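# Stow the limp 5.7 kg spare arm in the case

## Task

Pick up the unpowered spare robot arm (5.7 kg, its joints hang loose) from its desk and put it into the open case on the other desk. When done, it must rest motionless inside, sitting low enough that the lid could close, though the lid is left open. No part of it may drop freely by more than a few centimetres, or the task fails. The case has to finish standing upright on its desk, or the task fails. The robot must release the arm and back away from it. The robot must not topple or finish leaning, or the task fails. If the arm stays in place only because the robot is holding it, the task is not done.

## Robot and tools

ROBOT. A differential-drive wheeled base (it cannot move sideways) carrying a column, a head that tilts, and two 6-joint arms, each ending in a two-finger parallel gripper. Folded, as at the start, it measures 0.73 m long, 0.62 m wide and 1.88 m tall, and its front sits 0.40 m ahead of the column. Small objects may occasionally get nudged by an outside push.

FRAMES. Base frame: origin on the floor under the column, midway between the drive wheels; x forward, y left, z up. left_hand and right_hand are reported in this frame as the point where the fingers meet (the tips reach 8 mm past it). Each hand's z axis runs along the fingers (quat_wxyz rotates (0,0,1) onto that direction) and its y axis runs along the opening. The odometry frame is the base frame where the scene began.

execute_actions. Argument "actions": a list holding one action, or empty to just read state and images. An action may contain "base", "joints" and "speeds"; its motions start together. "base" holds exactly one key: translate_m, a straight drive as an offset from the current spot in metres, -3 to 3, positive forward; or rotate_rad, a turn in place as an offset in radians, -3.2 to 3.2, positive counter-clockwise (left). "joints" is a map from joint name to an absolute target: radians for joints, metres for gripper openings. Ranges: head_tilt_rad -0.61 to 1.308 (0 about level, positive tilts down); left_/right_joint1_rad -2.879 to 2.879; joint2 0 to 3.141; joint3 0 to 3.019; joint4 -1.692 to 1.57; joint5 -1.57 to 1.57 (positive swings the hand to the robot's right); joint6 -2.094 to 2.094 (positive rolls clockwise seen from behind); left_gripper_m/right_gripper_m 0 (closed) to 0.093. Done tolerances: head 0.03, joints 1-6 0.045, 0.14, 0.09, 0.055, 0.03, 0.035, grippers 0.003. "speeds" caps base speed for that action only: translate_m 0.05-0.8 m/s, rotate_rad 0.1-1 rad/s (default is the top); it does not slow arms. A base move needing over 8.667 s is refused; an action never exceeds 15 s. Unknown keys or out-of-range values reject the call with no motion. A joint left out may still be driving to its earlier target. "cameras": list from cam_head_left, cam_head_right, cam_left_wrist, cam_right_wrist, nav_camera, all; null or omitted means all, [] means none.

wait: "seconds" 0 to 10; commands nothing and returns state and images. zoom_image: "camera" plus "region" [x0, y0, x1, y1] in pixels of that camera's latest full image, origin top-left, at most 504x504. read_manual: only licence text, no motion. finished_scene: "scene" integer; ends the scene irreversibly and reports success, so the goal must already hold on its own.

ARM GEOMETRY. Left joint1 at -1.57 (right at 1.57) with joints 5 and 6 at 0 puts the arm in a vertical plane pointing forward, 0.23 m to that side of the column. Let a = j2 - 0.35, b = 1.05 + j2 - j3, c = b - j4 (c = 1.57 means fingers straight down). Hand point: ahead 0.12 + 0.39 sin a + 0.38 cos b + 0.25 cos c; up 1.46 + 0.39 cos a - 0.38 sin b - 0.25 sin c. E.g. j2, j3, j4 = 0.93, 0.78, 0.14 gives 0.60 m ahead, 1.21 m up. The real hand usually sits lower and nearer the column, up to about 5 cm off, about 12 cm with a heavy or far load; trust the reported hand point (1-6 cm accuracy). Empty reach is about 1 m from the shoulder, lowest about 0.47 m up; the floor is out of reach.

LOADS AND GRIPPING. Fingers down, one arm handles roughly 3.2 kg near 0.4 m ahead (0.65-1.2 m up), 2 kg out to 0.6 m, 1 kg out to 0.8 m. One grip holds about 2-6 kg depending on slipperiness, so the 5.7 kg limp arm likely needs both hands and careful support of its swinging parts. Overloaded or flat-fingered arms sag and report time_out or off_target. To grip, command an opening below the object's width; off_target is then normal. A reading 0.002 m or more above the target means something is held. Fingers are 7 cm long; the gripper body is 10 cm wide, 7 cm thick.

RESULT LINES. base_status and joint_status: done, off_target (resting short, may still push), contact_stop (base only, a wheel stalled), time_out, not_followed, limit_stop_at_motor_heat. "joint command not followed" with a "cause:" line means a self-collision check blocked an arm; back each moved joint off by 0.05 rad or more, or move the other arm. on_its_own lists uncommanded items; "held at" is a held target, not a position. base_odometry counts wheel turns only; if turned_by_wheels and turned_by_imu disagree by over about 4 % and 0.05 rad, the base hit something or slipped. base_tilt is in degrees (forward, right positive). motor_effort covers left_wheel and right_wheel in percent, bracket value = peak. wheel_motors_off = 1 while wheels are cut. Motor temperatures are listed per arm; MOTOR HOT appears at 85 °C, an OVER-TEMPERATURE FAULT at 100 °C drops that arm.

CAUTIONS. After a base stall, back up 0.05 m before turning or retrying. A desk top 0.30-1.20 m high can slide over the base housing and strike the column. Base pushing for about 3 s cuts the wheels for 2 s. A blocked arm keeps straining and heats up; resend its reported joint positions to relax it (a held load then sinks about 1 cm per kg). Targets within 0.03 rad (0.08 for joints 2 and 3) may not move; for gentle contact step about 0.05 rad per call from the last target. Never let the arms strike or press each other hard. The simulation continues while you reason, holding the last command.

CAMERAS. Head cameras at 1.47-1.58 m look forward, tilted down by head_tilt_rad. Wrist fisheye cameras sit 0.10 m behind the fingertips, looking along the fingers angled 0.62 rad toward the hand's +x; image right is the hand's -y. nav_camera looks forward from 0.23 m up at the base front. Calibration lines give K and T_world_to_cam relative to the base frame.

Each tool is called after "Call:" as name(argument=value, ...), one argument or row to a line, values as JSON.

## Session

Call:
execute_actions(
  actions=[
    {"joints":{"head_tilt_rad":0.5}},
  ],
)

Scene clock: 0.80 s.
Motor temperatures (°C, as the motors report them): left_arm=[25 26 27 26 26 27] | right_arm=[25 25 27 26 28 24]
base_odometry: x=+0.000 y=+0.000 heading=+0.000 (m, m, rad; odometry frame)
turned_by_wheels: +0.000 (rad since the last result)
turned_by_imu: +0.000 (rad since the last result)
base_tilt: forward=+0.1 right=-0.3 (deg)
base_status: not commanded
joint_positions: head_tilt_rad=+0.518 left_joint1_rad=-1.582 left_joint2_rad=+0.878 left_joint3_rad=+0.400 left_joint4_rad=-0.985 left_joint5_rad=-0.022 left_joint6_rad=-0.091 left_gripper_m=+0.094 right_joint1_rad=+1.567 right_joint2_rad=+0.908 right_joint3_rad=+0.385 right_joint4_rad=-0.934 right_joint5_rad=+0.041 right_joint6_rad=-0.068 right_gripper_m=+0.095
joint_status: all done
wheel_motors_off: 0
motor_effort: left_wheel=+1(1) right_wheel=+2(2) (%)
left_hand: x=+0.1382 y=+0.2261 z=+1.2612 quat_wxyz=(+0.452, +0.031, -0.891, -0.027) (m; base frame)
right_hand: x=+0.1318 y=-0.2334 z=+1.2537 quat_wxyz=(+0.450, +0.038, -0.892, +0.004) (m; base frame)
pictures: cam_head_left, cam_head_right, cam_left_wrist, cam_right_wrist, nav_camera
camera_calibration (this result's frames):
cam_head_left: T_world_to_cam=[[0.0620346, -0.997861, 0.0206117, -0.00865384], [-0.397407, -0.0436391, -0.916604, 1.42337], [0.915543, 0.0486699, -0.399264, 0.487456], [0, 0, 0, 1]] pos_world=[0.119907, 0.0297548, 1.49947]
cam_head_right: T_world_to_cam=[[0.0697166, -0.99737, 0.0197979, -0.068865], [-0.417644, -0.0472051, -0.907384, 1.40933], [0.905932, 0.0549913, -0.419836, 0.522742], [0, 0, 0, 1]] pos_world=[0.119831, -0.0309024, 1.49964]
cam_left_wrist: T_world_to_cam=[[0.0303444, -0.996442, -0.0786283, 0.316682], [-0.0109728, -0.0789919, 0.996815, -1.23103], [-0.999479, -0.029385, -0.0133307, 0.285154], [0, 0, 0, 1]] pos_world=[0.261888, 0.226694, 1.25581]
cam_right_wrist: T_world_to_cam=[[0.0752342, -0.996937, -0.0213724, -0.21534], [0.00213262, -0.0212722, 0.999771, -1.2569], [-0.997164, -0.0752626, 0.000525691, 0.234634], [0, 0, 0, 1]] pos_world=[0.25285, -0.223759, 1.25189]
Images, in order (width x height): cam_head_left 504x504, cam_head_right 504x504, cam_left_wrist 616x616, cam_right_wrist 616x616, nav_camera 504x504.

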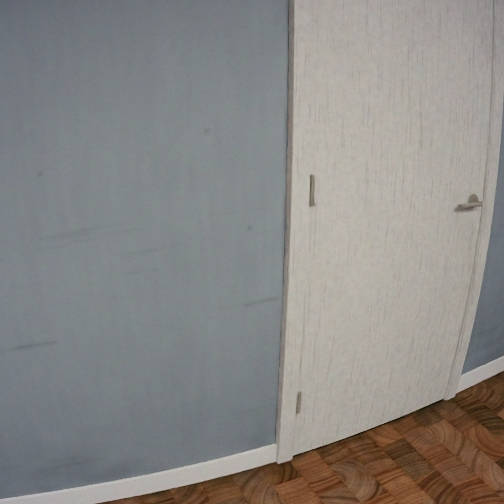

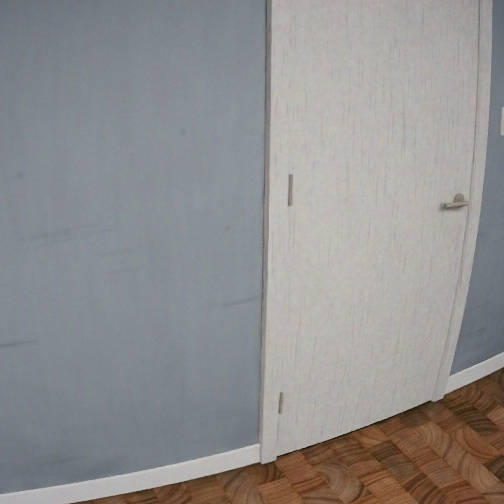

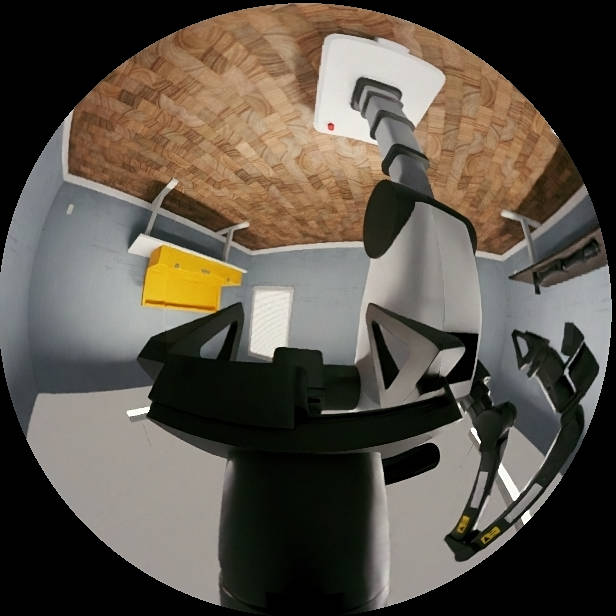

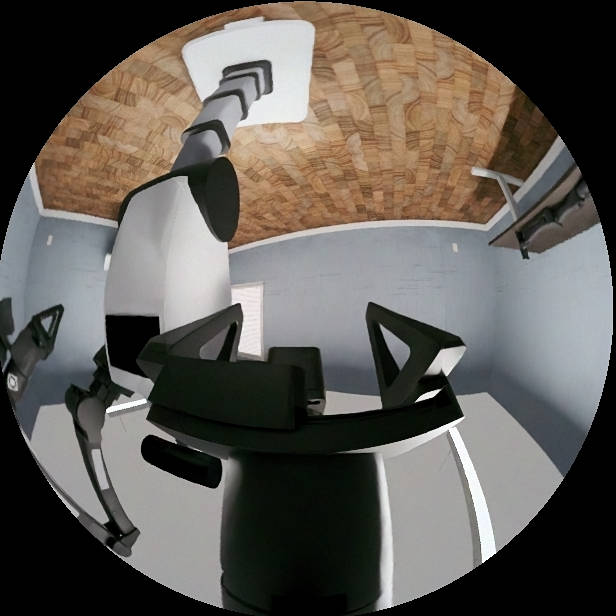

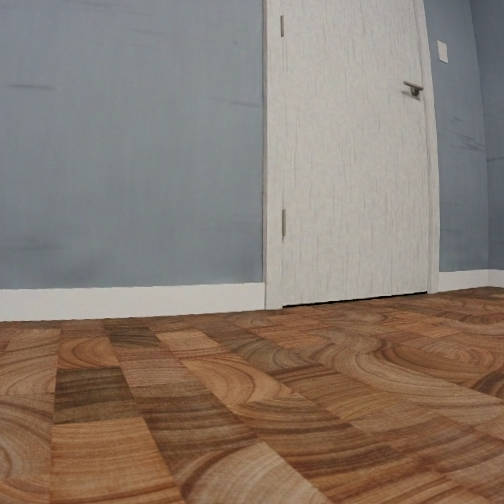

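Call:
execute_actions(
  actions=[
    {"base":{"rotate_rad":-1.75}},
  ],
  cameras=["cam_head_left","cam_left_wrist"],
)

Scene clock: 5.07 s.
Motor temperatures (°C, as the motors report them): left_arm=[25 27 27 26 26 27] | right_arm=[25 25 27 26 28 24]
base_odometry: x=+0.000 y=+0.000 heading=-1.749 (m, m, rad; odometry frame)
turned_by_wheels: -1.749 (rad since the last result)
turned_by_imu: -1.728 (rad since the last result)
base_tilt: forward=+0.0 right=-0.4 (deg)
base_status: done
joint_positions: head_tilt_rad=+0.518 left_joint1_rad=-1.582 left_joint2_rad=+0.878 left_joint3_rad=+0.400 left_joint4_rad=-0.985 left_joint5_rad=-0.022 left_joint6_rad=-0.091 left_gripper_m=+0.094 right_joint1_rad=+1.567 right_joint2_rad=+0.908 right_joint3_rad=+0.385 right_joint4_rad=-0.934 right_joint5_rad=+0.041 right_joint6_rad=-0.068 right_gripper_m=+0.095
joint_status: not commanded
wheel_motors_off: 0
motor_effort: left_wheel=+4(26) right_wheel=-4(36) (%)
left_hand: x=+0.1382 y=+0.2261 z=+1.2612 quat_wxyz=(+0.452, +0.031, -0.891, -0.027) (m; base frame)
right_hand: x=+0.1318 y=-0.2334 z=+1.2537 quat_wxyz=(+0.450, +0.038, -0.892, +0.004) (m; base frame)
pictures: cam_head_left, cam_left_wrist
camera_calibration (this result's frames):
cam_head_left: T_world_to_cam=[[0.0620314, -0.997861, 0.0206213, -0.00866839], [-0.397266, -0.0436391, -0.916666, 1.42346], [0.915605, 0.0486699, -0.399123, 0.487236], [0, 0, 0, 1]] pos_world=[0.119913, 0.0297548, 1.49948]
cam_left_wrist: T_world_to_cam=[[0.0303444, -0.996442, -0.0786283, 0.316682], [-0.0109728, -0.0789919, 0.996815, -1.23103], [-0.999479, -0.029385, -0.0133307, 0.285154], [0, 0, 0, 1]] pos_world=[0.261888, 0.226694, 1.25581]
Images, in order (width x height): cam_head_left 504x504, cam_left_wrist 616x616.

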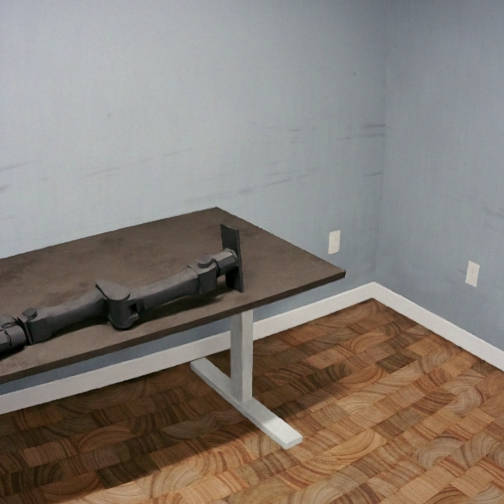

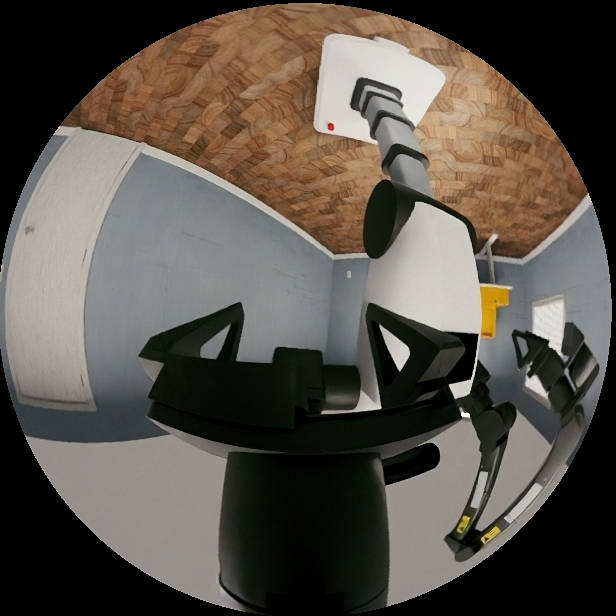

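Call:
execute_actions(
  actions=[
    {"base":{"rotate_rad":-0.2}},
  ],
  cameras=[],
)

Call:
execute_actions(
  actions=[
    {"base":{"translate_m":0.7}},
  ],
  cameras=[],
)

Call:
execute_actions(
  actions=[
    {"base":{"rotate_rad":0.9},"joints":{"head_tilt_rad":0.8}},
  ],
  cameras=["cam_head_left","cam_head_right"],
)

Scene clock: 9.40 s.
Motor temperatures (°C, as the motors report them): left_arm=[25 27 27 26 26 27] | right_arm=[25 25 27 26 28 24]
base_odometry: x=+0.000 y=+0.000 heading=-1.948 (m, m, rad; odometry frame)
turned_by_wheels: -0.199 (rad since the last result)
turned_by_imu: -0.198 (rad since the last result)
base_tilt: forward=+0.1 right=-0.2 (deg)
base_status: done
joint_positions: head_tilt_rad=+0.518 left_joint1_rad=-1.582 left_joint2_rad=+0.878 left_joint3_rad=+0.400 left_joint4_rad=-0.985 left_joint5_rad=-0.022 left_joint6_rad=-0.091 left_gripper_m=+0.094 right_joint1_rad=+1.567 right_joint2_rad=+0.908 right_joint3_rad=+0.385 right_joint4_rad=-0.934 right_joint5_rad=+0.041 right_joint6_rad=-0.068 right_gripper_m=+0.095
joint_status: not commanded
wheel_motors_off: 0
motor_effort: left_wheel=+4(22) right_wheel=-4(23) (%)
left_hand: x=+0.1382 y=+0.2261 z=+1.2612 quat_wxyz=(+0.452, +0.031, -0.891, -0.027) (m; base frame)
right_hand: x=+0.1318 y=-0.2334 z=+1.2537 quat_wxyz=(+0.450, +0.038, -0.892, +0.004) (m; base frame)
pictures: none
No camera images: the call's "cameras" was empty. Leave "cameras" out to get every camera's image.

Scene clock: 12.10 s.
Motor temperatures (°C, as the motors report them): left_arm=[25 27 27 26 26 27] | right_arm=[25 25 27 26 28 24]
base_odometry: x=-0.258 y=-0.651 heading=-1.948 (m, m, rad; odometry frame)
turned_by_wheels: +0.000 (rad since the last result)
turned_by_imu: +0.001 (rad since the last result)
base_tilt: forward=+0.0 right=-0.3 (deg)
base_status: done
joint_positions: head_tilt_rad=+0.518 left_joint1_rad=-1.582 left_joint2_rad=+0.878 left_joint3_rad=+0.402 left_joint4_rad=-0.985 left_joint5_rad=-0.022 left_joint6_rad=-0.091 left_gripper_m=+0.094 right_joint1_rad=+1.567 right_joint2_rad=+0.908 right_joint3_rad=+0.387 right_joint4_rad=-0.934 right_joint5_rad=+0.041 right_joint6_rad=-0.068 right_gripper_m=+0.095
joint_status: not commanded
wheel_motors_off: 0
motor_effort: left_wheel=+0(51) right_wheel=+0(43) (%)
left_hand: x=+0.1390 y=+0.2261 z=+1.2610 quat_wxyz=(+0.451, +0.031, -0.892, -0.027) (m; base frame)
right_hand: x=+0.1330 y=-0.2334 z=+1.2533 quat_wxyz=(+0.449, +0.038, -0.893, +0.004) (m; base frame)
pictures: none
No camera images: the call's "cameras" was empty. Leave "cameras" out to get every camera's image.

Scene clock: 14.57 s.
Motor temperatures (°C, as the motors report them): left_arm=[25 27 27 26 26 27] | right_arm=[25 25 27 26 28 24]
base_odometry: x=-0.258 y=-0.651 heading=-1.049 (m, m, rad; odometry frame)
turned_by_wheels: +0.899 (rad since the last result)
turned_by_imu: +0.887 (rad since the last result)
base_tilt: forward=+0.0 right=-0.3 (deg)
base_status: done
joint_positions: head_tilt_rad=+0.802 left_joint1_rad=-1.582 left_joint2_rad=+0.878 left_joint3_rad=+0.402 left_joint4_rad=-0.985 left_joint5_rad=-0.022 left_joint6_rad=-0.091 left_gripper_m=+0.094 right_joint1_rad=+1.567 right_joint2_rad=+0.908 right_joint3_rad=+0.387 right_joint4_rad=-0.934 right_joint5_rad=+0.041 right_joint6_rad=-0.068 right_gripper_m=+0.095
joint_status: all done
wheel_motors_off: 0
motor_effort: left_wheel=-4(38) right_wheel=+4(28) (%)
left_hand: x=+0.1390 y=+0.2261 z=+1.2610 quat_wxyz=(+0.451, +0.031, -0.892, -0.027) (m; base frame)
right_hand: x=+0.1330 y=-0.2334 z=+1.2533 quat_wxyz=(+0.449, +0.038, -0.893, +0.004) (m; base frame)
pictures: cam_head_left, cam_head_right
camera_calibration (this result's frames):
cam_head_left: T_world_to_cam=[[0.0653237, -0.997861, 0.00243796, 0.0191693], [-0.63792, -0.0436391, -0.768866, 1.20788], [0.767328, 0.0486699, -0.639406, 0.864685], [0, 0, 0, 1]] pos_world=[0.105781, 0.0297548, 1.48154]
cam_head_right: T_world_to_cam=[[0.0724715, -0.99737, -0.000492045, -0.0377562], [-0.65477, -0.0472051, -0.754353, 1.18552], [0.752346, 0.0549913, -0.656469, 0.894835], [0, 0, 0, 1]] pos_world=[0.105754, -0.0309024, 1.48171]
Images, in order (width x height): cam_head_left 504x504, cam_head_right 504x504.

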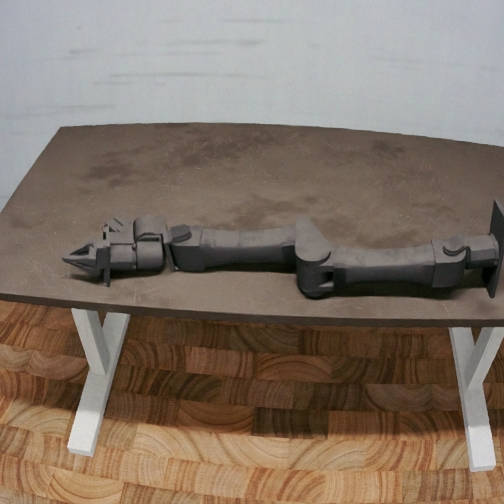

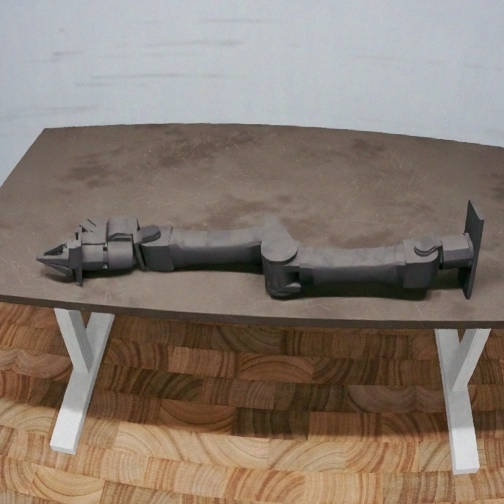

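Call:
execute_actions(
  actions=[
    {"base":{"rotate_rad":-0.13},"joints":{"head_tilt_rad":1.1,"left_joint1_rad":-1.62,"left_joint2_rad":1.45,"left_joint3_rad":0.935,"left_joint4_rad":0,"left_joint6_rad":1.51,"left_joint5_rad":0,"right_joint1_rad":1.64,"right_joint2_rad":1.45,"right_joint3_rad":0.935,"right_joint4_rad":0,"right_joint5_rad":0,"right_joint6_rad":-1.57}},
  ],
  cameras=[],
)

Call:
execute_actions(
  actions=[
    {"base":{"translate_m":0.33},"speeds":{"translate_m":0.3}},
  ],
  cameras=[],
)

Call:
execute_actions(
  actions=[
    {"base":{"rotate_rad":0.13}},
  ],
  cameras=[],
)

Call:
execute_actions(
  actions=[
    {"base":{"translate_m":0.08},"speeds":{"translate_m":0.15}},
  ],
  cameras=["cam_head_left","cam_left_wrist","cam_right_wrist"],
)

Scene clock: 20.33 s.
Motor temperatures (°C, as the motors report them): left_arm=[25 27 27 26 26 27] | right_arm=[25 25 27 26 28 24]
base_odometry: x=-0.258 y=-0.651 heading=-1.178 (m, m, rad; odometry frame)
turned_by_wheels: -0.129 (rad since the last result)
turned_by_imu: -0.129 (rad since the last result)
base_tilt: forward=-0.1 right=-0.3 (deg)
base_status: done
joint_positions: head_tilt_rad=+1.099 left_joint1_rad=-1.615 left_joint2_rad=+1.438 left_joint3_rad=+0.937 left_joint4_rad=-0.011 left_joint5_rad=-0.003 left_joint6_rad=+1.498 left_gripper_m=+0.094 right_joint1_rad=+1.644 right_joint2_rad=+1.435 right_joint3_rad=+0.937 right_joint4_rad=-0.007 right_joint5_rad=+0.000 right_joint6_rad=-1.557 right_gripper_m=+0.095
joint_status: all done
wheel_motors_off: 0
motor_effort: left_wheel=+5(22) right_wheel=-5(19) (%)
left_hand: x=+0.4762 y=+0.1989 z=+1.0062 quat_wxyz=(-0.016, -0.689, -0.725, +0.009) (m; base frame)
right_hand: x=+0.4786 y=-0.1827 z=+1.0081 quat_wxyz=(-0.029, +0.715, -0.699, -0.016) (m; base frame)
pictures: none
No camera images: the call's "cameras" was empty. Leave "cameras" out to get every camera's image.

Scene clock: 22.67 s.
Motor temperatures (°C, as the motors report them): left_arm=[25 27 27 26 26 27] | right_arm=[25 25 27 26 28 24]
base_odometry: x=-0.132 y=-0.956 heading=-1.176 (m, m, rad; odometry frame)
turned_by_wheels: +0.002 (rad since the last result)
turned_by_imu: +0.002 (rad since the last result)
base_tilt: forward=+0.0 right=-0.3 (deg)
base_status: done
joint_positions: head_tilt_rad=+1.100 left_joint1_rad=-1.615 left_joint2_rad=+1.438 left_joint3_rad=+0.936 left_joint4_rad=-0.011 left_joint5_rad=-0.003 left_joint6_rad=+1.498 left_gripper_m=+0.094 right_joint1_rad=+1.644 right_joint2_rad=+1.435 right_joint3_rad=+0.936 right_joint4_rad=-0.007 right_joint5_rad=+0.000 right_joint6_rad=-1.557 right_gripper_m=+0.095
joint_status: not commanded
wheel_motors_off: 0
motor_effort: left_wheel=+1(48) right_wheel=-2(44) (%)
left_hand: x=+0.4758 y=+0.1989 z=+1.0062 quat_wxyz=(-0.016, -0.689, -0.725, +0.009) (m; base frame)
right_hand: x=+0.4777 y=-0.1827 z=+1.0081 quat_wxyz=(-0.028, +0.715, -0.699, -0.016) (m; base frame)
pictures: none
No camera images: the call's "cameras" was empty. Leave "cameras" out to get every camera's image.

Scene clock: 23.77 s.
Motor temperatures (°C, as the motors report them): left_arm=[25 27 27 26 26 27] | right_arm=[25 25 27 26 28 24]
base_odometry: x=-0.131 y=-0.956 heading=-1.048 (m, m, rad; odometry frame)
turned_by_wheels: +0.129 (rad since the last result)
turned_by_imu: +0.127 (rad since the last result)
base_tilt: forward=+0.0 right=-0.4 (deg)
base_status: done
joint_positions: head_tilt_rad=+1.100 left_joint1_rad=-1.618 left_joint2_rad=+1.438 left_joint3_rad=+0.936 left_joint4_rad=-0.011 left_joint5_rad=-0.003 left_joint6_rad=+1.498 left_gripper_m=+0.094 right_joint1_rad=+1.641 right_joint2_rad=+1.435 right_joint3_rad=+0.936 right_joint4_rad=-0.007 right_joint5_rad=+0.000 right_joint6_rad=-1.557 right_gripper_m=+0.095
joint_status: not commanded
wheel_motors_off: 0
motor_effort: left_wheel=+0(36) right_wheel=+0(29) (%)
left_hand: x=+0.4757 y=+0.1976 z=+1.0062 quat_wxyz=(-0.016, -0.689, -0.724, +0.010) (m; base frame)
right_hand: x=+0.4777 y=-0.1841 z=+1.0080 quat_wxyz=(-0.028, +0.714, -0.699, -0.016) (m; base frame)
pictures: none
No camera images: the call's "cameras" was empty. Leave "cameras" out to get every camera's image.

Scene clock: 24.90 s.
Motor temperatures (°C, as the motors report them): left_arm=[25 27 27 26 26 27] | right_arm=[25 25 27 26 28 24]
base_odometry: x=-0.091 y=-1.025 heading=-1.047 (m, m, rad; odometry frame)
turned_by_wheels: +0.001 (rad since the last result)
turned_by_imu: +0.001 (rad since the last result)
base_tilt: forward=+0.0 right=-0.3 (deg)
base_status: done
joint_positions: head_tilt_rad=+1.100 left_joint1_rad=-1.618 left_joint2_rad=+1.438 left_joint3_rad=+0.937 left_joint4_rad=-0.011 left_joint5_rad=-0.003 left_joint6_rad=+1.498 left_gripper_m=+0.094 right_joint1_rad=+1.641 right_joint2_rad=+1.435 right_joint3_rad=+0.937 right_joint4_rad=-0.007 right_joint5_rad=+0.000 right_joint6_rad=-1.557 right_gripper_m=+0.095
joint_status: not commanded
wheel_motors_off: 0
motor_effort: left_wheel=+0(43) right_wheel=-1(37) (%)
left_hand: x=+0.4762 y=+0.1975 z=+1.0062 quat_wxyz=(-0.017, -0.689, -0.724, +0.010) (m; base frame)
right_hand: x=+0.4785 y=-0.1840 z=+1.0080 quat_wxyz=(-0.028, +0.714, -0.699, -0.015) (m; base frame)
pictures: cam_head_left, cam_left_wrist, cam_right_wrist
camera_calibration (this result's frames):
cam_head_left: T_world_to_cam=[[0.0631569, -0.997861, -0.0168621, 0.0489998], [-0.835662, -0.0436391, -0.547507, 0.876875], [0.5456, 0.0486699, -0.836631, 1.1795], [0, 0, 0, 1]] pos_world=[0.0861419, 0.0297548, 1.46773]
cam_left_wrist: T_world_to_cam=[[-0.998632, -0.0513422, -0.00990366, 0.49211], [-0.0483129, 0.833555, 0.550319, -0.6886], [-0.0199994, 0.550045, -0.834896, 0.864555], [0, 0, 0, 1]] pos_world=[0.47546, 0.123708, 1.10564]
cam_right_wrist: T_world_to_cam=[[0.999508, 0.018843, 0.0250678, -0.499569], [0.00211663, -0.838066, 0.545564, -0.703386], [0.0312886, -0.545243, -0.837694, 0.85051], [0, 0, 0, 1]] pos_world=[0.474201, -0.116336, 1.10873]
Images, in order (width x height): cam_head_left 504x504, cam_left_wrist 616x616, cam_right_wrist 616x616.

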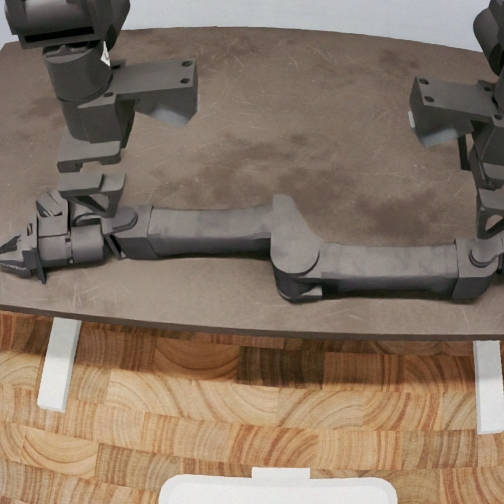

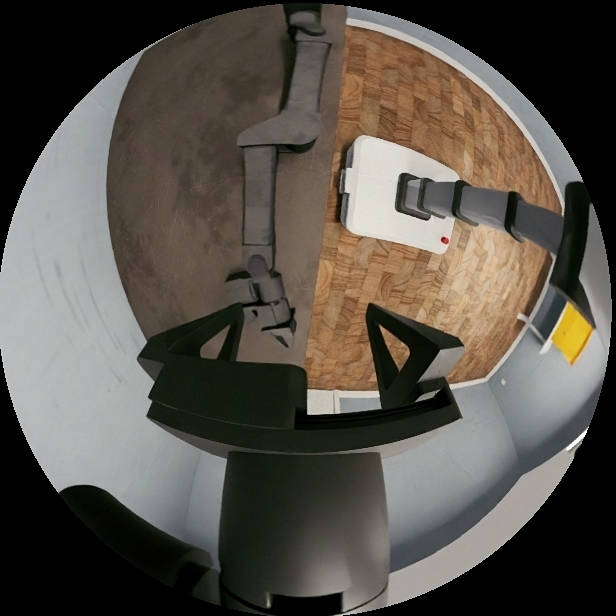

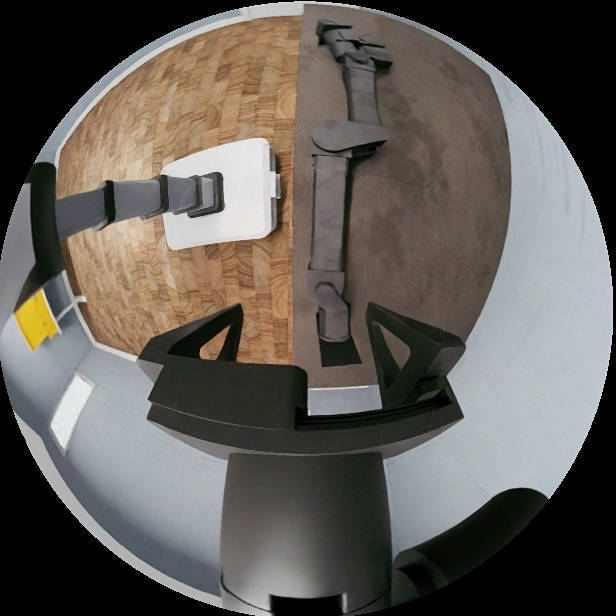

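Call:
execute_actions(
  actions=[
    {"base":{"translate_m":0.055},"joints":{"left_joint1_rad":-1.64,"left_joint2_rad":1.75,"left_joint3_rad":1.15,"left_joint4_rad":0.08,"right_joint1_rad":1.65,"right_joint2_rad":1.75,"right_joint3_rad":1.15,"right_joint4_rad":0.08}},
  ],
  cameras=["cam_head_left","cam_left_wrist","cam_right_wrist"],
)

Scene clock: 27.37 s.
Motor temperatures (°C, as the motors report them): left_arm=[25 27 27 26 26 27] | right_arm=[25 26 27 26 28 24]
base_odometry: x=-0.064 y=-1.073 heading=-1.046 (m, m, rad; odometry frame)
turned_by_wheels: +0.001 (rad since the last result)
turned_by_imu: +0.000 (rad since the last result)
base_tilt: forward=+0.0 right=-0.3 (deg)
base_status: done
joint_positions: head_tilt_rad=+1.100 left_joint1_rad=-1.636 left_joint2_rad=+1.745 left_joint3_rad=+1.147 left_joint4_rad=+0.077 left_joint5_rad=-0.003 left_joint6_rad=+1.498 left_gripper_m=+0.094 right_joint1_rad=+1.645 right_joint2_rad=+1.742 right_joint3_rad=+1.146 right_joint4_rad=+0.080 right_joint5_rad=+0.000 right_joint6_rad=-1.558 right_gripper_m=+0.095
joint_status: all done
wheel_motors_off: 0
motor_effort: left_wheel=+1(38) right_wheel=-1(42) (%)
left_hand: x=+0.4739 y=+0.1809 z=+0.8964 quat_wxyz=(-0.019, -0.693, -0.721, +0.019) (m; base frame)
right_hand: x=+0.4760 y=-0.1748 z=+0.8978 quat_wxyz=(-0.025, +0.715, -0.698, -0.020) (m; base frame)
pictures: cam_head_left, cam_left_wrist, cam_right_wrist
camera_calibration (this result's frames):
cam_head_left: T_world_to_cam=[[0.0631554, -0.997861, -0.0168679, 0.0490087], [-0.835712, -0.0436391, -0.547431, 0.87676], [0.545524, 0.0486699, -0.836681, 1.17958], [0, 0, 0, 1]] pos_world=[0.0861353, 0.0297548, 1.46772]
cam_left_wrist: T_world_to_cam=[[-0.999133, -0.0416195, 0.000300253, 0.477206], [-0.0349235, 0.842267, 0.537929, -0.61116], [-0.0226412, 0.537452, -0.84299, 0.792726], [0, 0, 0, 1]] pos_world=[0.473397, 0.108568, 0.996877]
cam_right_wrist: T_world_to_cam=[[0.999663, 0.0217664, 0.0141213, -0.484277], [0.0106104, -0.839625, 0.543062, -0.63756], [0.0236771, -0.54273, -0.839574, 0.769074], [0, 0, 0, 1]] pos_world=[0.47267, -0.107371, 0.998768]
Images, in order (width x height): cam_head_left 504x504, cam_left_wrist 616x616, cam_right_wrist 616x616.

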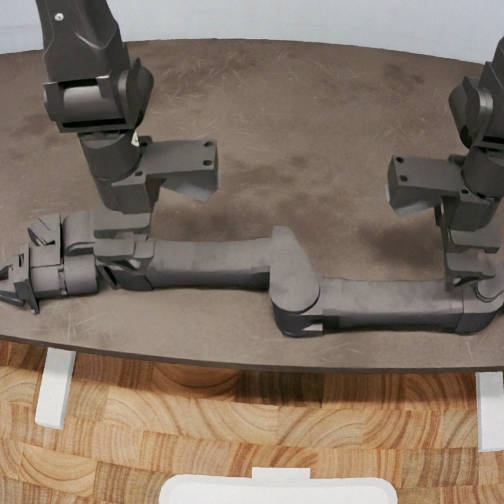

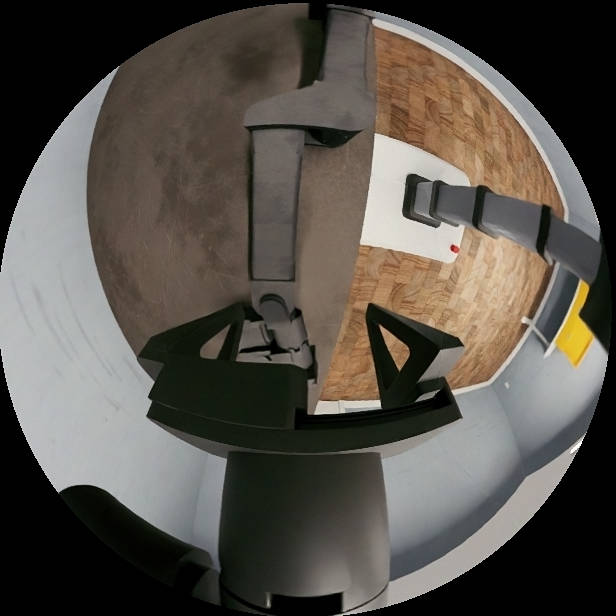

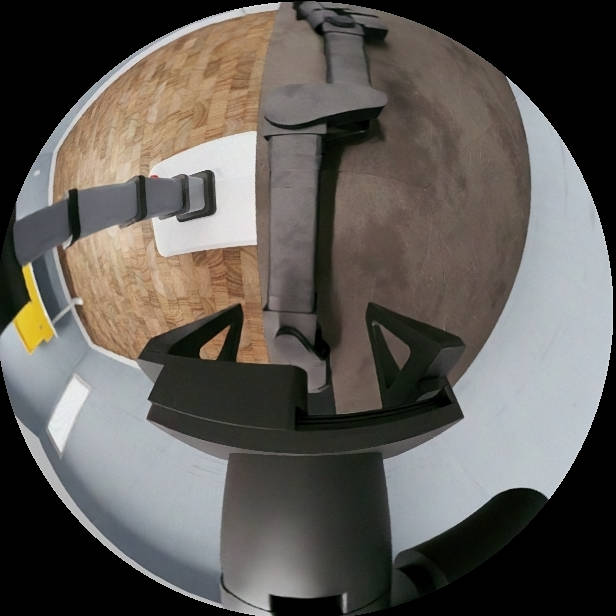

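Call:
execute_actions(
  actions=[
    {"joints":{"left_joint1_rad":-1.67,"left_joint2_rad":1.95,"left_joint3_rad":1.39,"left_joint4_rad":0.05,"right_joint1_rad":1.675,"right_joint2_rad":1.97,"right_joint3_rad":1.33,"right_joint4_rad":0.13}},
  ],
  cameras=["cam_head_left","cam_left_wrist","cam_right_wrist"],
)

Scene clock: 29.33 s.
Motor temperatures (°C, as the motors report them): left_arm=[25 27 27 26 26 27] | right_arm=[25 26 27 26 28 24]
base_odometry: x=-0.064 y=-1.073 heading=-1.046 (m, m, rad; odometry frame)
turned_by_wheels: +0.000 (rad since the last result)
turned_by_imu: +0.000 (rad since the last result)
base_tilt: forward=-0.1 right=-0.3 (deg)
base_status: not commanded
joint_positions: head_tilt_rad=+1.100 left_joint1_rad=-1.670 left_joint2_rad=+1.945 left_joint3_rad=+1.387 left_joint4_rad=+0.058 left_joint5_rad=-0.003 left_joint6_rad=+1.498 left_gripper_m=+0.094 right_joint1_rad=+1.677 right_joint2_rad=+1.951 right_joint3_rad=+1.328 right_joint4_rad=+0.129 right_joint5_rad=-0.002 right_joint6_rad=-1.558 right_gripper_m=+0.095
joint_status: all done
wheel_motors_off: 0
motor_effort: left_wheel=+1(1) right_wheel=-1(2) (%)
left_hand: x=+0.4996 y=+0.1496 z=+0.8211 quat_wxyz=(-0.037, -0.698, -0.715, +0.022) (m; base frame)
right_hand: x=+0.4752 y=-0.1456 z=+0.8208 quat_wxyz=(-0.043, +0.720, -0.692, -0.023) (m; base frame)
pictures: cam_head_left, cam_left_wrist, cam_right_wrist
camera_calibration (this result's frames):
cam_head_left: T_world_to_cam=[[0.0631554, -0.997861, -0.0168679, 0.0490087], [-0.835712, -0.0436391, -0.547431, 0.87676], [0.545524, 0.0486699, -0.836681, 1.17958], [0, 0, 0, 1]] pos_world=[0.0861353, 0.0297548, 1.46772]
cam_left_wrist: T_world_to_cam=[[-0.999421, -0.0264103, -0.021456, 0.517307], [-0.0336682, 0.858888, 0.511056, -0.52446], [0.00493109, 0.511483, -0.859279, 0.750211], [0, 0, 0, 1]] pos_world=[0.495651, 0.0803948, 0.923769]
cam_right_wrist: T_world_to_cam=[[0.998738, 0.0352339, 0.0357839, -0.498344], [0.0116351, -0.855522, 0.517635, -0.553167], [0.0488522, -0.516566, -0.854853, 0.724603], [0, 0, 0, 1]] pos_world=[0.468753, -0.0813836, 0.9236]
Images, in order (width x height): cam_head_left 504x504, cam_left_wrist 616x616, cam_right_wrist 616x616.

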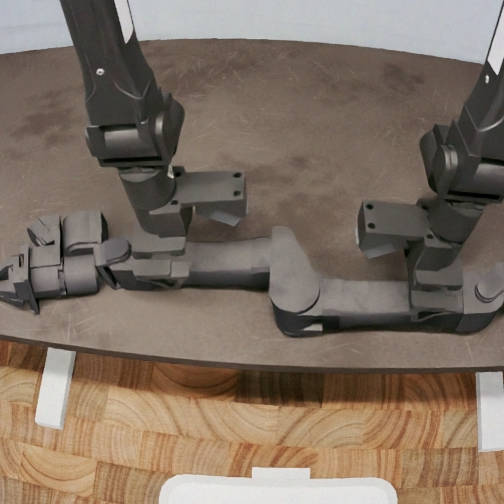

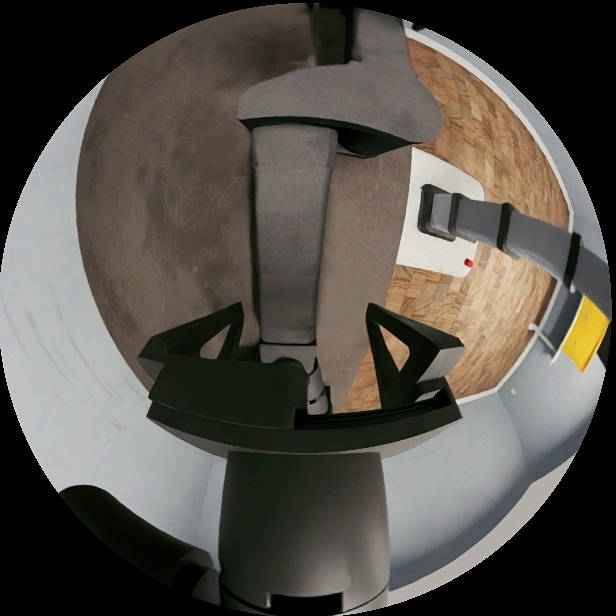

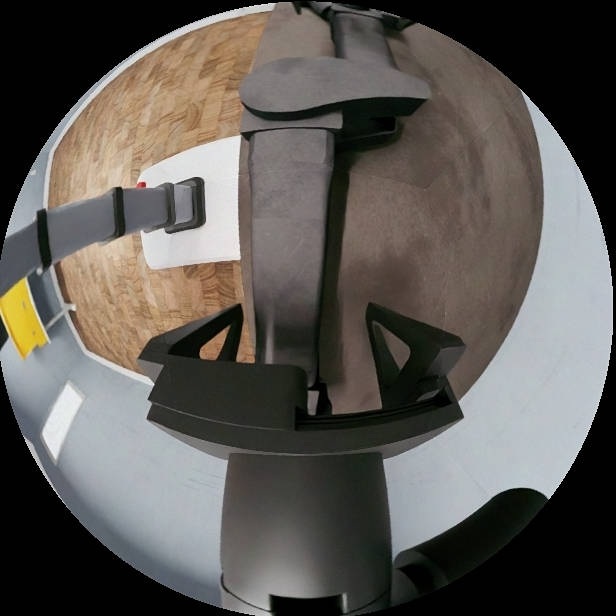

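Call:
execute_actions(
  actions=[
    {"joints":{"left_joint1_rad":-1.635,"left_joint2_rad":2.05,"left_joint3_rad":1.48,"right_joint1_rad":1.64,"right_joint2_rad":2.05,"right_joint3_rad":1.385,"right_joint4_rad":0.15}},
  ],
  cameras=[],
)

Call:
execute_actions(
  actions=[
    {"joints":{"left_gripper_m":0,"right_gripper_m":0}},
  ],
  cameras=["cam_head_left","cam_left_wrist","cam_right_wrist"],
)

Scene clock: 31.47 s.
Motor temperatures (°C, as the motors report them): left_arm=[25 27 27 26 26 27] | right_arm=[25 26 27 26 28 24]
base_odometry: x=-0.064 y=-1.073 heading=-1.046 (m, m, rad; odometry frame)
turned_by_wheels: +0.000 (rad since the last result)
turned_by_imu: +0.000 (rad since the last result)
base_tilt: forward=-0.1 right=-0.3 (deg)
base_status: not commanded
joint_positions: head_tilt_rad=+1.100 left_joint1_rad=-1.634 left_joint2_rad=+2.033 left_joint3_rad=+1.480 left_joint4_rad=+0.058 left_joint5_rad=-0.003 left_joint6_rad=+1.498 left_gripper_m=+0.094 right_joint1_rad=+1.639 right_joint2_rad=+2.036 right_joint3_rad=+1.384 right_joint4_rad=+0.141 right_joint5_rad=-0.001 right_joint6_rad=-1.557 right_gripper_m=+0.095
joint_status: all done
wheel_motors_off: 0
motor_effort: left_wheel=+0(1) right_wheel=-1(3) (%)
left_hand: x=+0.5011 y=+0.1745 z=+0.7856 quat_wxyz=(-0.029, -0.692, -0.721, +0.010) (m; base frame)
right_hand: x=+0.4596 y=-0.1727 z=+0.7875 quat_wxyz=(-0.026, +0.714, -0.700, -0.017) (m; base frame)
pictures: none
No camera images: the call's "cameras" was empty. Leave "cameras" out to get every camera's image.

Scene clock: 32.20 s.
Motor temperatures (°C, as the motors report them): left_arm=[25 27 27 26 26 27] | right_arm=[25 26 27 26 28 24]
base_odometry: x=-0.064 y=-1.073 heading=-1.046 (m, m, rad; odometry frame)
turned_by_wheels: +0.000 (rad since the last result)
turned_by_imu: +0.000 (rad since the last result)
base_tilt: forward=-0.1 right=-0.2 (deg)
base_status: not commanded
joint_positions: head_tilt_rad=+1.100 left_joint1_rad=-1.633 left_joint2_rad=+2.033 left_joint3_rad=+1.501 left_joint4_rad=+0.059 left_joint5_rad=-0.003 left_joint6_rad=+1.502 left_gripper_m=+0.054 right_joint1_rad=+1.639 right_joint2_rad=+2.036 right_joint3_rad=+1.386 right_joint4_rad=+0.150 right_joint5_rad=-0.001 right_joint6_rad=-1.550 right_gripper_m=+0.055
joint_status: left_gripper_m off_target (ended at +0.054, target +0.000); right_gripper_m off_target (ended at +0.055, target +0.000)
wheel_motors_off: 0
motor_effort: left_wheel=+0(1) right_wheel=-2(3) (%)
left_hand: x=+0.5147 y=+0.1750 z=+0.7856 quat_wxyz=(-0.037, -0.693, -0.720, +0.002) (m; base frame)
right_hand: x=+0.4628 y=-0.1726 z=+0.7874 quat_wxyz=(-0.030, +0.711, -0.702, -0.013) (m; base frame)
pictures: cam_head_left, cam_left_wrist, cam_right_wrist
camera_calibration (this result's frames):
cam_head_left: T_world_to_cam=[[0.0631552, -0.997861, -0.0168685, 0.0490097], [-0.835718, -0.0436391, -0.547423, 0.876748], [0.545516, 0.0486699, -0.836686, 1.17959], [0, 0, 0, 1]] pos_world=[0.0861346, 0.0297548, 1.46772]
cam_left_wrist: T_world_to_cam=[[-0.997914, -0.0416728, -0.0492959, 0.556105], [-0.0616225, 0.842404, 0.535311, -0.52947], [0.0192192, 0.537232, -0.843215, 0.682111], [0, 0, 0, 1]] pos_world=[0.509208, 0.10275, 0.886011]
cam_right_wrist: T_world_to_cam=[[0.999512, 0.0102099, 0.0295167, -0.483619], [-0.00755451, -0.837967, 0.545669, -0.569006], [0.0303053, -0.545625, -0.837481, 0.672657], [0, 0, 0, 1]] pos_world=[0.458699, -0.104852, 0.888101]
Images, in order (width x height): cam_head_left 504x504, cam_left_wrist 616x616, cam_right_wrist 616x616.

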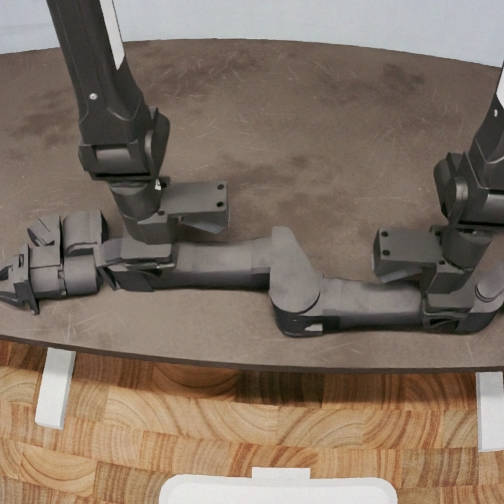

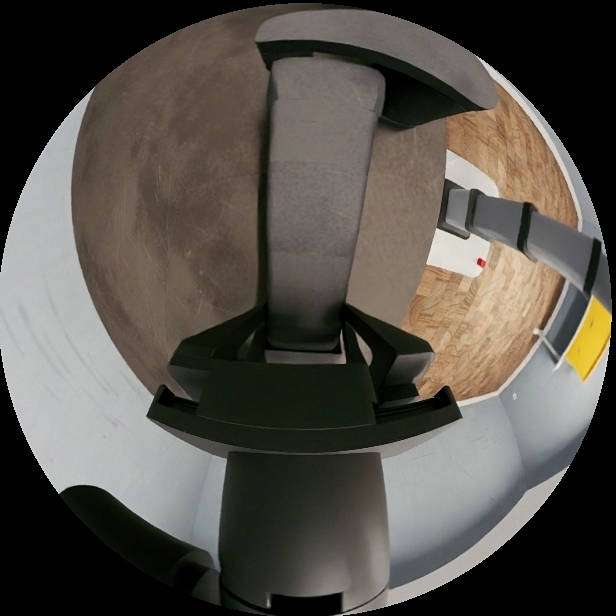

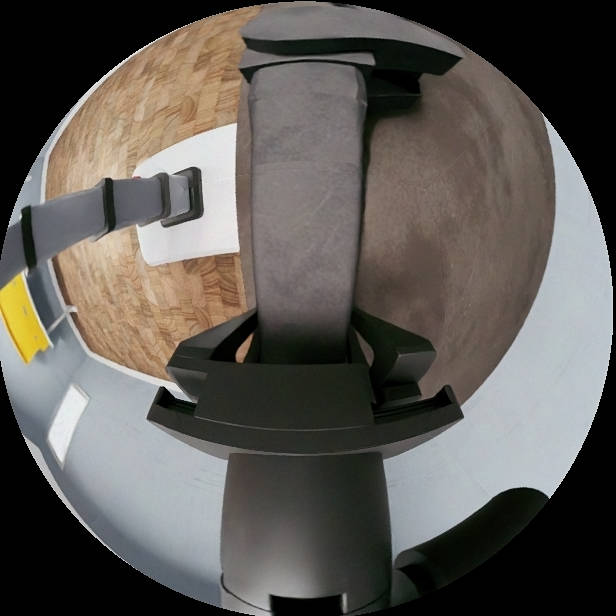

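Call:
execute_actions(
  actions=[
    {"joints":{"left_joint2_rad":1.7,"left_joint3_rad":1.12,"left_joint4_rad":0.08,"right_joint2_rad":1.7,"right_joint3_rad":1.1,"right_joint4_rad":0.08}},
  ],
  cameras=[],
)

Call:
execute_actions(
  actions=[
    {"joints":{"left_joint2_rad":1.2,"left_joint3_rad":0.75,"left_joint4_rad":-0.07,"right_joint2_rad":1.2,"right_joint3_rad":0.75,"right_joint4_rad":-0.07}},
  ],
  cameras=["cam_head_left"],
)

Call:
execute_actions(
  actions=[
    {"joints":{"left_joint2_rad":0.65,"left_joint3_rad":0.6,"left_joint4_rad":-0.5,"right_joint2_rad":0.65,"right_joint3_rad":0.6,"right_joint4_rad":-0.5}},
  ],
  cameras=[],
)

Call:
execute_actions(
  actions=[
    {"base":{"translate_m":-0.6},"speeds":{"translate_m":0.35},"joints":{"head_tilt_rad":0.45}},
  ],
  cameras=[],
)

Call:
execute_actions(
  actions=[
    {"base":{"rotate_rad":-2.9},"speeds":{"rotate_rad":0.6}},
  ],
  cameras=["cam_head_left","cam_head_right","cam_left_wrist"],
)

Scene clock: 37.07 s.
Motor temperatures (°C, as the motors report them): left_arm=[25 28 27 26 26 27] | right_arm=[25 26 27 26 27 24]
base_odometry: x=-0.064 y=-1.073 heading=-1.046 (m, m, rad; odometry frame)
turned_by_wheels: +0.000 (rad since the last result)
turned_by_imu: -0.001 (rad since the last result)
base_tilt: forward=+0.1 right=-0.3 (deg)
base_status: not commanded
joint_positions: head_tilt_rad=+1.100 left_joint1_rad=-1.632 left_joint2_rad=+1.821 left_joint3_rad=+1.151 left_joint4_rad=+0.079 left_joint5_rad=+0.003 left_joint6_rad=+1.433 left_gripper_m=+0.054 right_joint1_rad=+1.646 right_joint2_rad=+1.828 right_joint3_rad=+1.121 right_joint4_rad=+0.084 right_joint5_rad=-0.004 right_joint6_rad=-1.607 right_gripper_m=+0.055
joint_status: all done
wheel_motors_off: 0
motor_effort: left_wheel=+2(5) right_wheel=+0(5) (%)
left_hand: x=+0.4339 y=+0.1820 z=+0.8711 quat_wxyz=(+0.007, -0.668, -0.743, +0.043) (m; base frame)
right_hand: x=+0.4119 y=-0.1744 z=+0.8717 quat_wxyz=(+0.011, +0.732, -0.678, -0.059) (m; base frame)
pictures: none
No camera images: the call's "cameras" was empty. Leave "cameras" out to get every camera's image.

Scene clock: 38.70 s.
Motor temperatures (°C, as the motors report them): left_arm=[25 28 27 26 26 28] | right_arm=[25 27 27 26 27 24]
base_odometry: x=-0.064 y=-1.073 heading=-1.046 (m, m, rad; odometry frame)
turned_by_wheels: +0.000 (rad since the last result)
turned_by_imu: +0.000 (rad since the last result)
base_tilt: forward=+0.0 right=-0.2 (deg)
base_status: not commanded
joint_positions: head_tilt_rad=+1.100 left_joint1_rad=-1.646 left_joint2_rad=+1.319 left_joint3_rad=+0.764 left_joint4_rad=-0.055 left_joint5_rad=+0.010 left_joint6_rad=+1.427 left_gripper_m=+0.054 right_joint1_rad=+1.658 right_joint2_rad=+1.318 right_joint3_rad=+0.743 right_joint4_rad=-0.068 right_joint5_rad=-0.010 right_joint6_rad=-1.602 right_gripper_m=+0.054
joint_status: all done
wheel_motors_off: 0
motor_effort: left_wheel=+1(5) right_wheel=-2(3) (%)
left_hand: x=+0.4081 y=+0.1838 z=+1.0475 quat_wxyz=(+0.009, -0.668, -0.742, +0.056) (m; base frame)
right_hand: x=+0.3913 y=-0.1793 z=+1.0492 quat_wxyz=(+0.012, +0.732, -0.677, -0.072) (m; base frame)
pictures: cam_head_left
camera_calibration (this result's frames):
cam_head_left: T_world_to_cam=[[0.0631552, -0.997861, -0.0168685, 0.0490097], [-0.835718, -0.0436391, -0.547423, 0.876748], [0.545516, 0.0486699, -0.836686, 1.17959], [0, 0, 0, 1]] pos_world=[0.0861346, 0.0297548, 1.46772]
Images, in order (width x height): cam_head_left 504x504.

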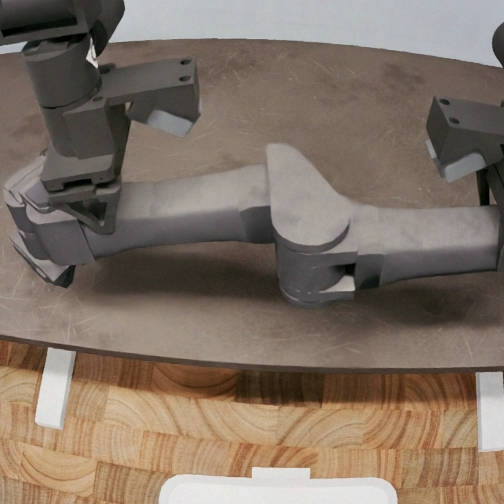

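Scene clock: 40.13 s.
Motor temperatures (°C, as the motors report them): left_arm=[25 28 27 26 26 28] | right_arm=[25 27 28 26 28 24]
base_odometry: x=-0.064 y=-1.073 heading=-1.046 (m, m, rad; odometry frame)
turned_by_wheels: +0.000 (rad since the last result)
turned_by_imu: +0.000 (rad since the last result)
base_tilt: forward=+0.0 right=-0.3 (deg)
base_status: not commanded
joint_positions: head_tilt_rad=+1.100 left_joint1_rad=-1.660 left_joint2_rad=+0.743 left_joint3_rad=+0.575 left_joint4_rad=-0.473 left_joint5_rad=+0.035 left_joint6_rad=+1.422 left_gripper_m=+0.054 right_joint1_rad=+1.676 right_joint2_rad=+0.739 right_joint3_rad=+0.557 right_joint4_rad=-0.495 right_joint5_rad=-0.030 right_joint6_rad=-1.591 right_gripper_m=+0.054
joint_status: all done
wheel_motors_off: 0
motor_effort: left_wheel=+1(5) right_wheel=-1(5) (%)
left_hand: x=+0.3759 y=+0.1863 z=+1.2107 quat_wxyz=(+0.009, -0.668, -0.740, +0.080) (m; base frame)
right_hand: x=+0.3604 y=-0.1831 z=+1.2109 quat_wxyz=(+0.012, +0.731, -0.676, -0.096) (m; base frame)
pictures: none
No camera images: the call's "cameras" was empty. Leave "cameras" out to get every camera's image.

Scene clock: 43.20 s.
Motor temperatures (°C, as the motors report them): left_arm=[25 28 27 26 26 28] | right_arm=[25 27 28 26 28 24]
base_odometry: x=-0.364 y=-0.553 heading=-1.046 (m, m, rad; odometry frame)
turned_by_wheels: +0.001 (rad since the last result)
turned_by_imu: -0.001 (rad since the last result)
base_tilt: forward=+0.0 right=-0.3 (deg)
base_status: done
joint_positions: head_tilt_rad=+0.468 left_joint1_rad=-1.661 left_joint2_rad=+0.743 left_joint3_rad=+0.561 left_joint4_rad=-0.480 left_joint5_rad=+0.037 left_joint6_rad=+1.420 left_gripper_m=+0.054 right_joint1_rad=+1.676 right_joint2_rad=+0.739 right_joint3_rad=+0.543 right_joint4_rad=-0.500 right_joint5_rad=-0.031 right_joint6_rad=-1.591 right_gripper_m=+0.054
joint_status: all done
wheel_motors_off: 0
motor_effort: left_wheel=+0(51) right_wheel=-1(29) (%)
left_hand: x=+0.3656 y=+0.1860 z=+1.2096 quat_wxyz=(+0.016, -0.667, -0.740, +0.088) (m; base frame)
right_hand: x=+0.3504 y=-0.1834 z=+1.2099 quat_wxyz=(+0.019, +0.730, -0.675, -0.103) (m; base frame)
pictures: none
No camera images: the call's "cameras" was empty. Leave "cameras" out to get every camera's image.

Scene clock: 49.20 s.
Motor temperatures (°C, as the motors report them): left_arm=[25 29 28 26 27 28] | right_arm=[25 27 29 26 29 24]
base_odometry: x=-0.365 y=-0.553 heading=+2.338 (m, m, rad; odometry frame)
turned_by_wheels: -2.899 (rad since the last result)
turned_by_imu: -2.865 (rad since the last result)
base_tilt: forward=-0.1 right=-0.3 (deg)
base_status: done
joint_positions: head_tilt_rad=+0.468 left_joint1_rad=-1.662 left_joint2_rad=+0.743 left_joint3_rad=+0.561 left_joint4_rad=-0.480 left_joint5_rad=+0.034 left_joint6_rad=+1.419 left_gripper_m=+0.054 right_joint1_rad=+1.678 right_joint2_rad=+0.739 right_joint3_rad=+0.543 right_joint4_rad=-0.499 right_joint5_rad=-0.029 right_joint6_rad=-1.591 right_gripper_m=+0.054
joint_status: not commanded
wheel_motors_off: 0
motor_effort: left_wheel=+5(43) right_wheel=-5(32) (%)
left_hand: x=+0.3656 y=+0.1863 z=+1.2095 quat_wxyz=(+0.017, -0.667, -0.740, +0.087) (m; base frame)
right_hand: x=+0.3506 y=-0.1830 z=+1.2099 quat_wxyz=(+0.019, +0.730, -0.675, -0.103) (m; base frame)
pictures: cam_head_left, cam_head_right, cam_left_wrist
camera_calibration (this result's frames):
cam_head_left: T_world_to_cam=[[0.0609275, -0.997861, 0.0236847, -0.0133309], [-0.351125, -0.0436391, -0.935311, 1.44987], [0.934344, 0.0486699, -0.353032, 0.41532], [0, 0, 0, 1]] pos_world=[0.121844, 0.0297548, 1.50301]
cam_head_right: T_world_to_cam=[[0.0686406, -0.99737, 0.0232556, -0.0741361], [-0.371797, -0.0472051, -0.927113, 1.43742], [0.925773, 0.0549913, -0.374059, 0.451253], [0, 0, 0, 1]] pos_world=[0.12176, -0.0309024, 1.50317]
cam_left_wrist: T_world_to_cam=[[-0.98388, -0.0970859, 0.150182, 0.192615], [-0.00915822, 0.866054, 0.499867, -0.755783], [-0.178596, 0.490434, -0.852982, 1.12922], [0, 0, 0, 1]] pos_world=[0.384262, 0.119443, 1.31206]
Images, in order (width x height): cam_head_left 504x504, cam_head_right 504x504, cam_left_wrist 616x616.

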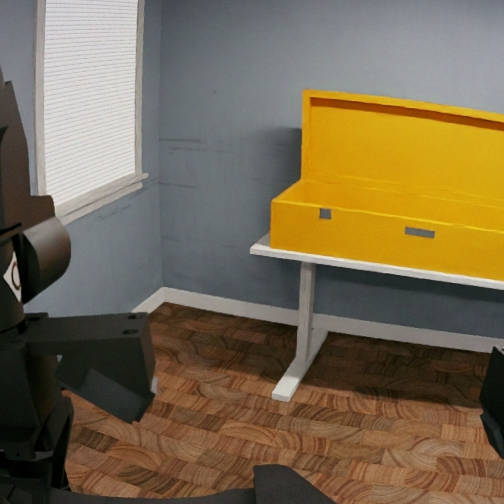

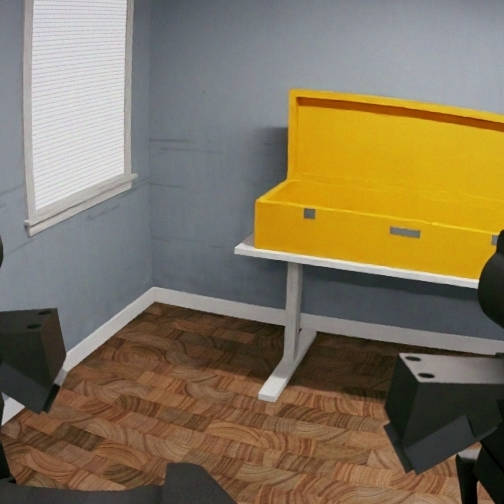

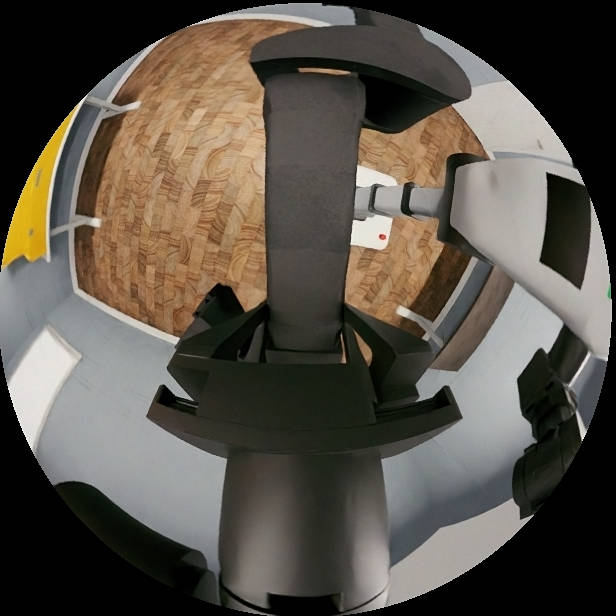

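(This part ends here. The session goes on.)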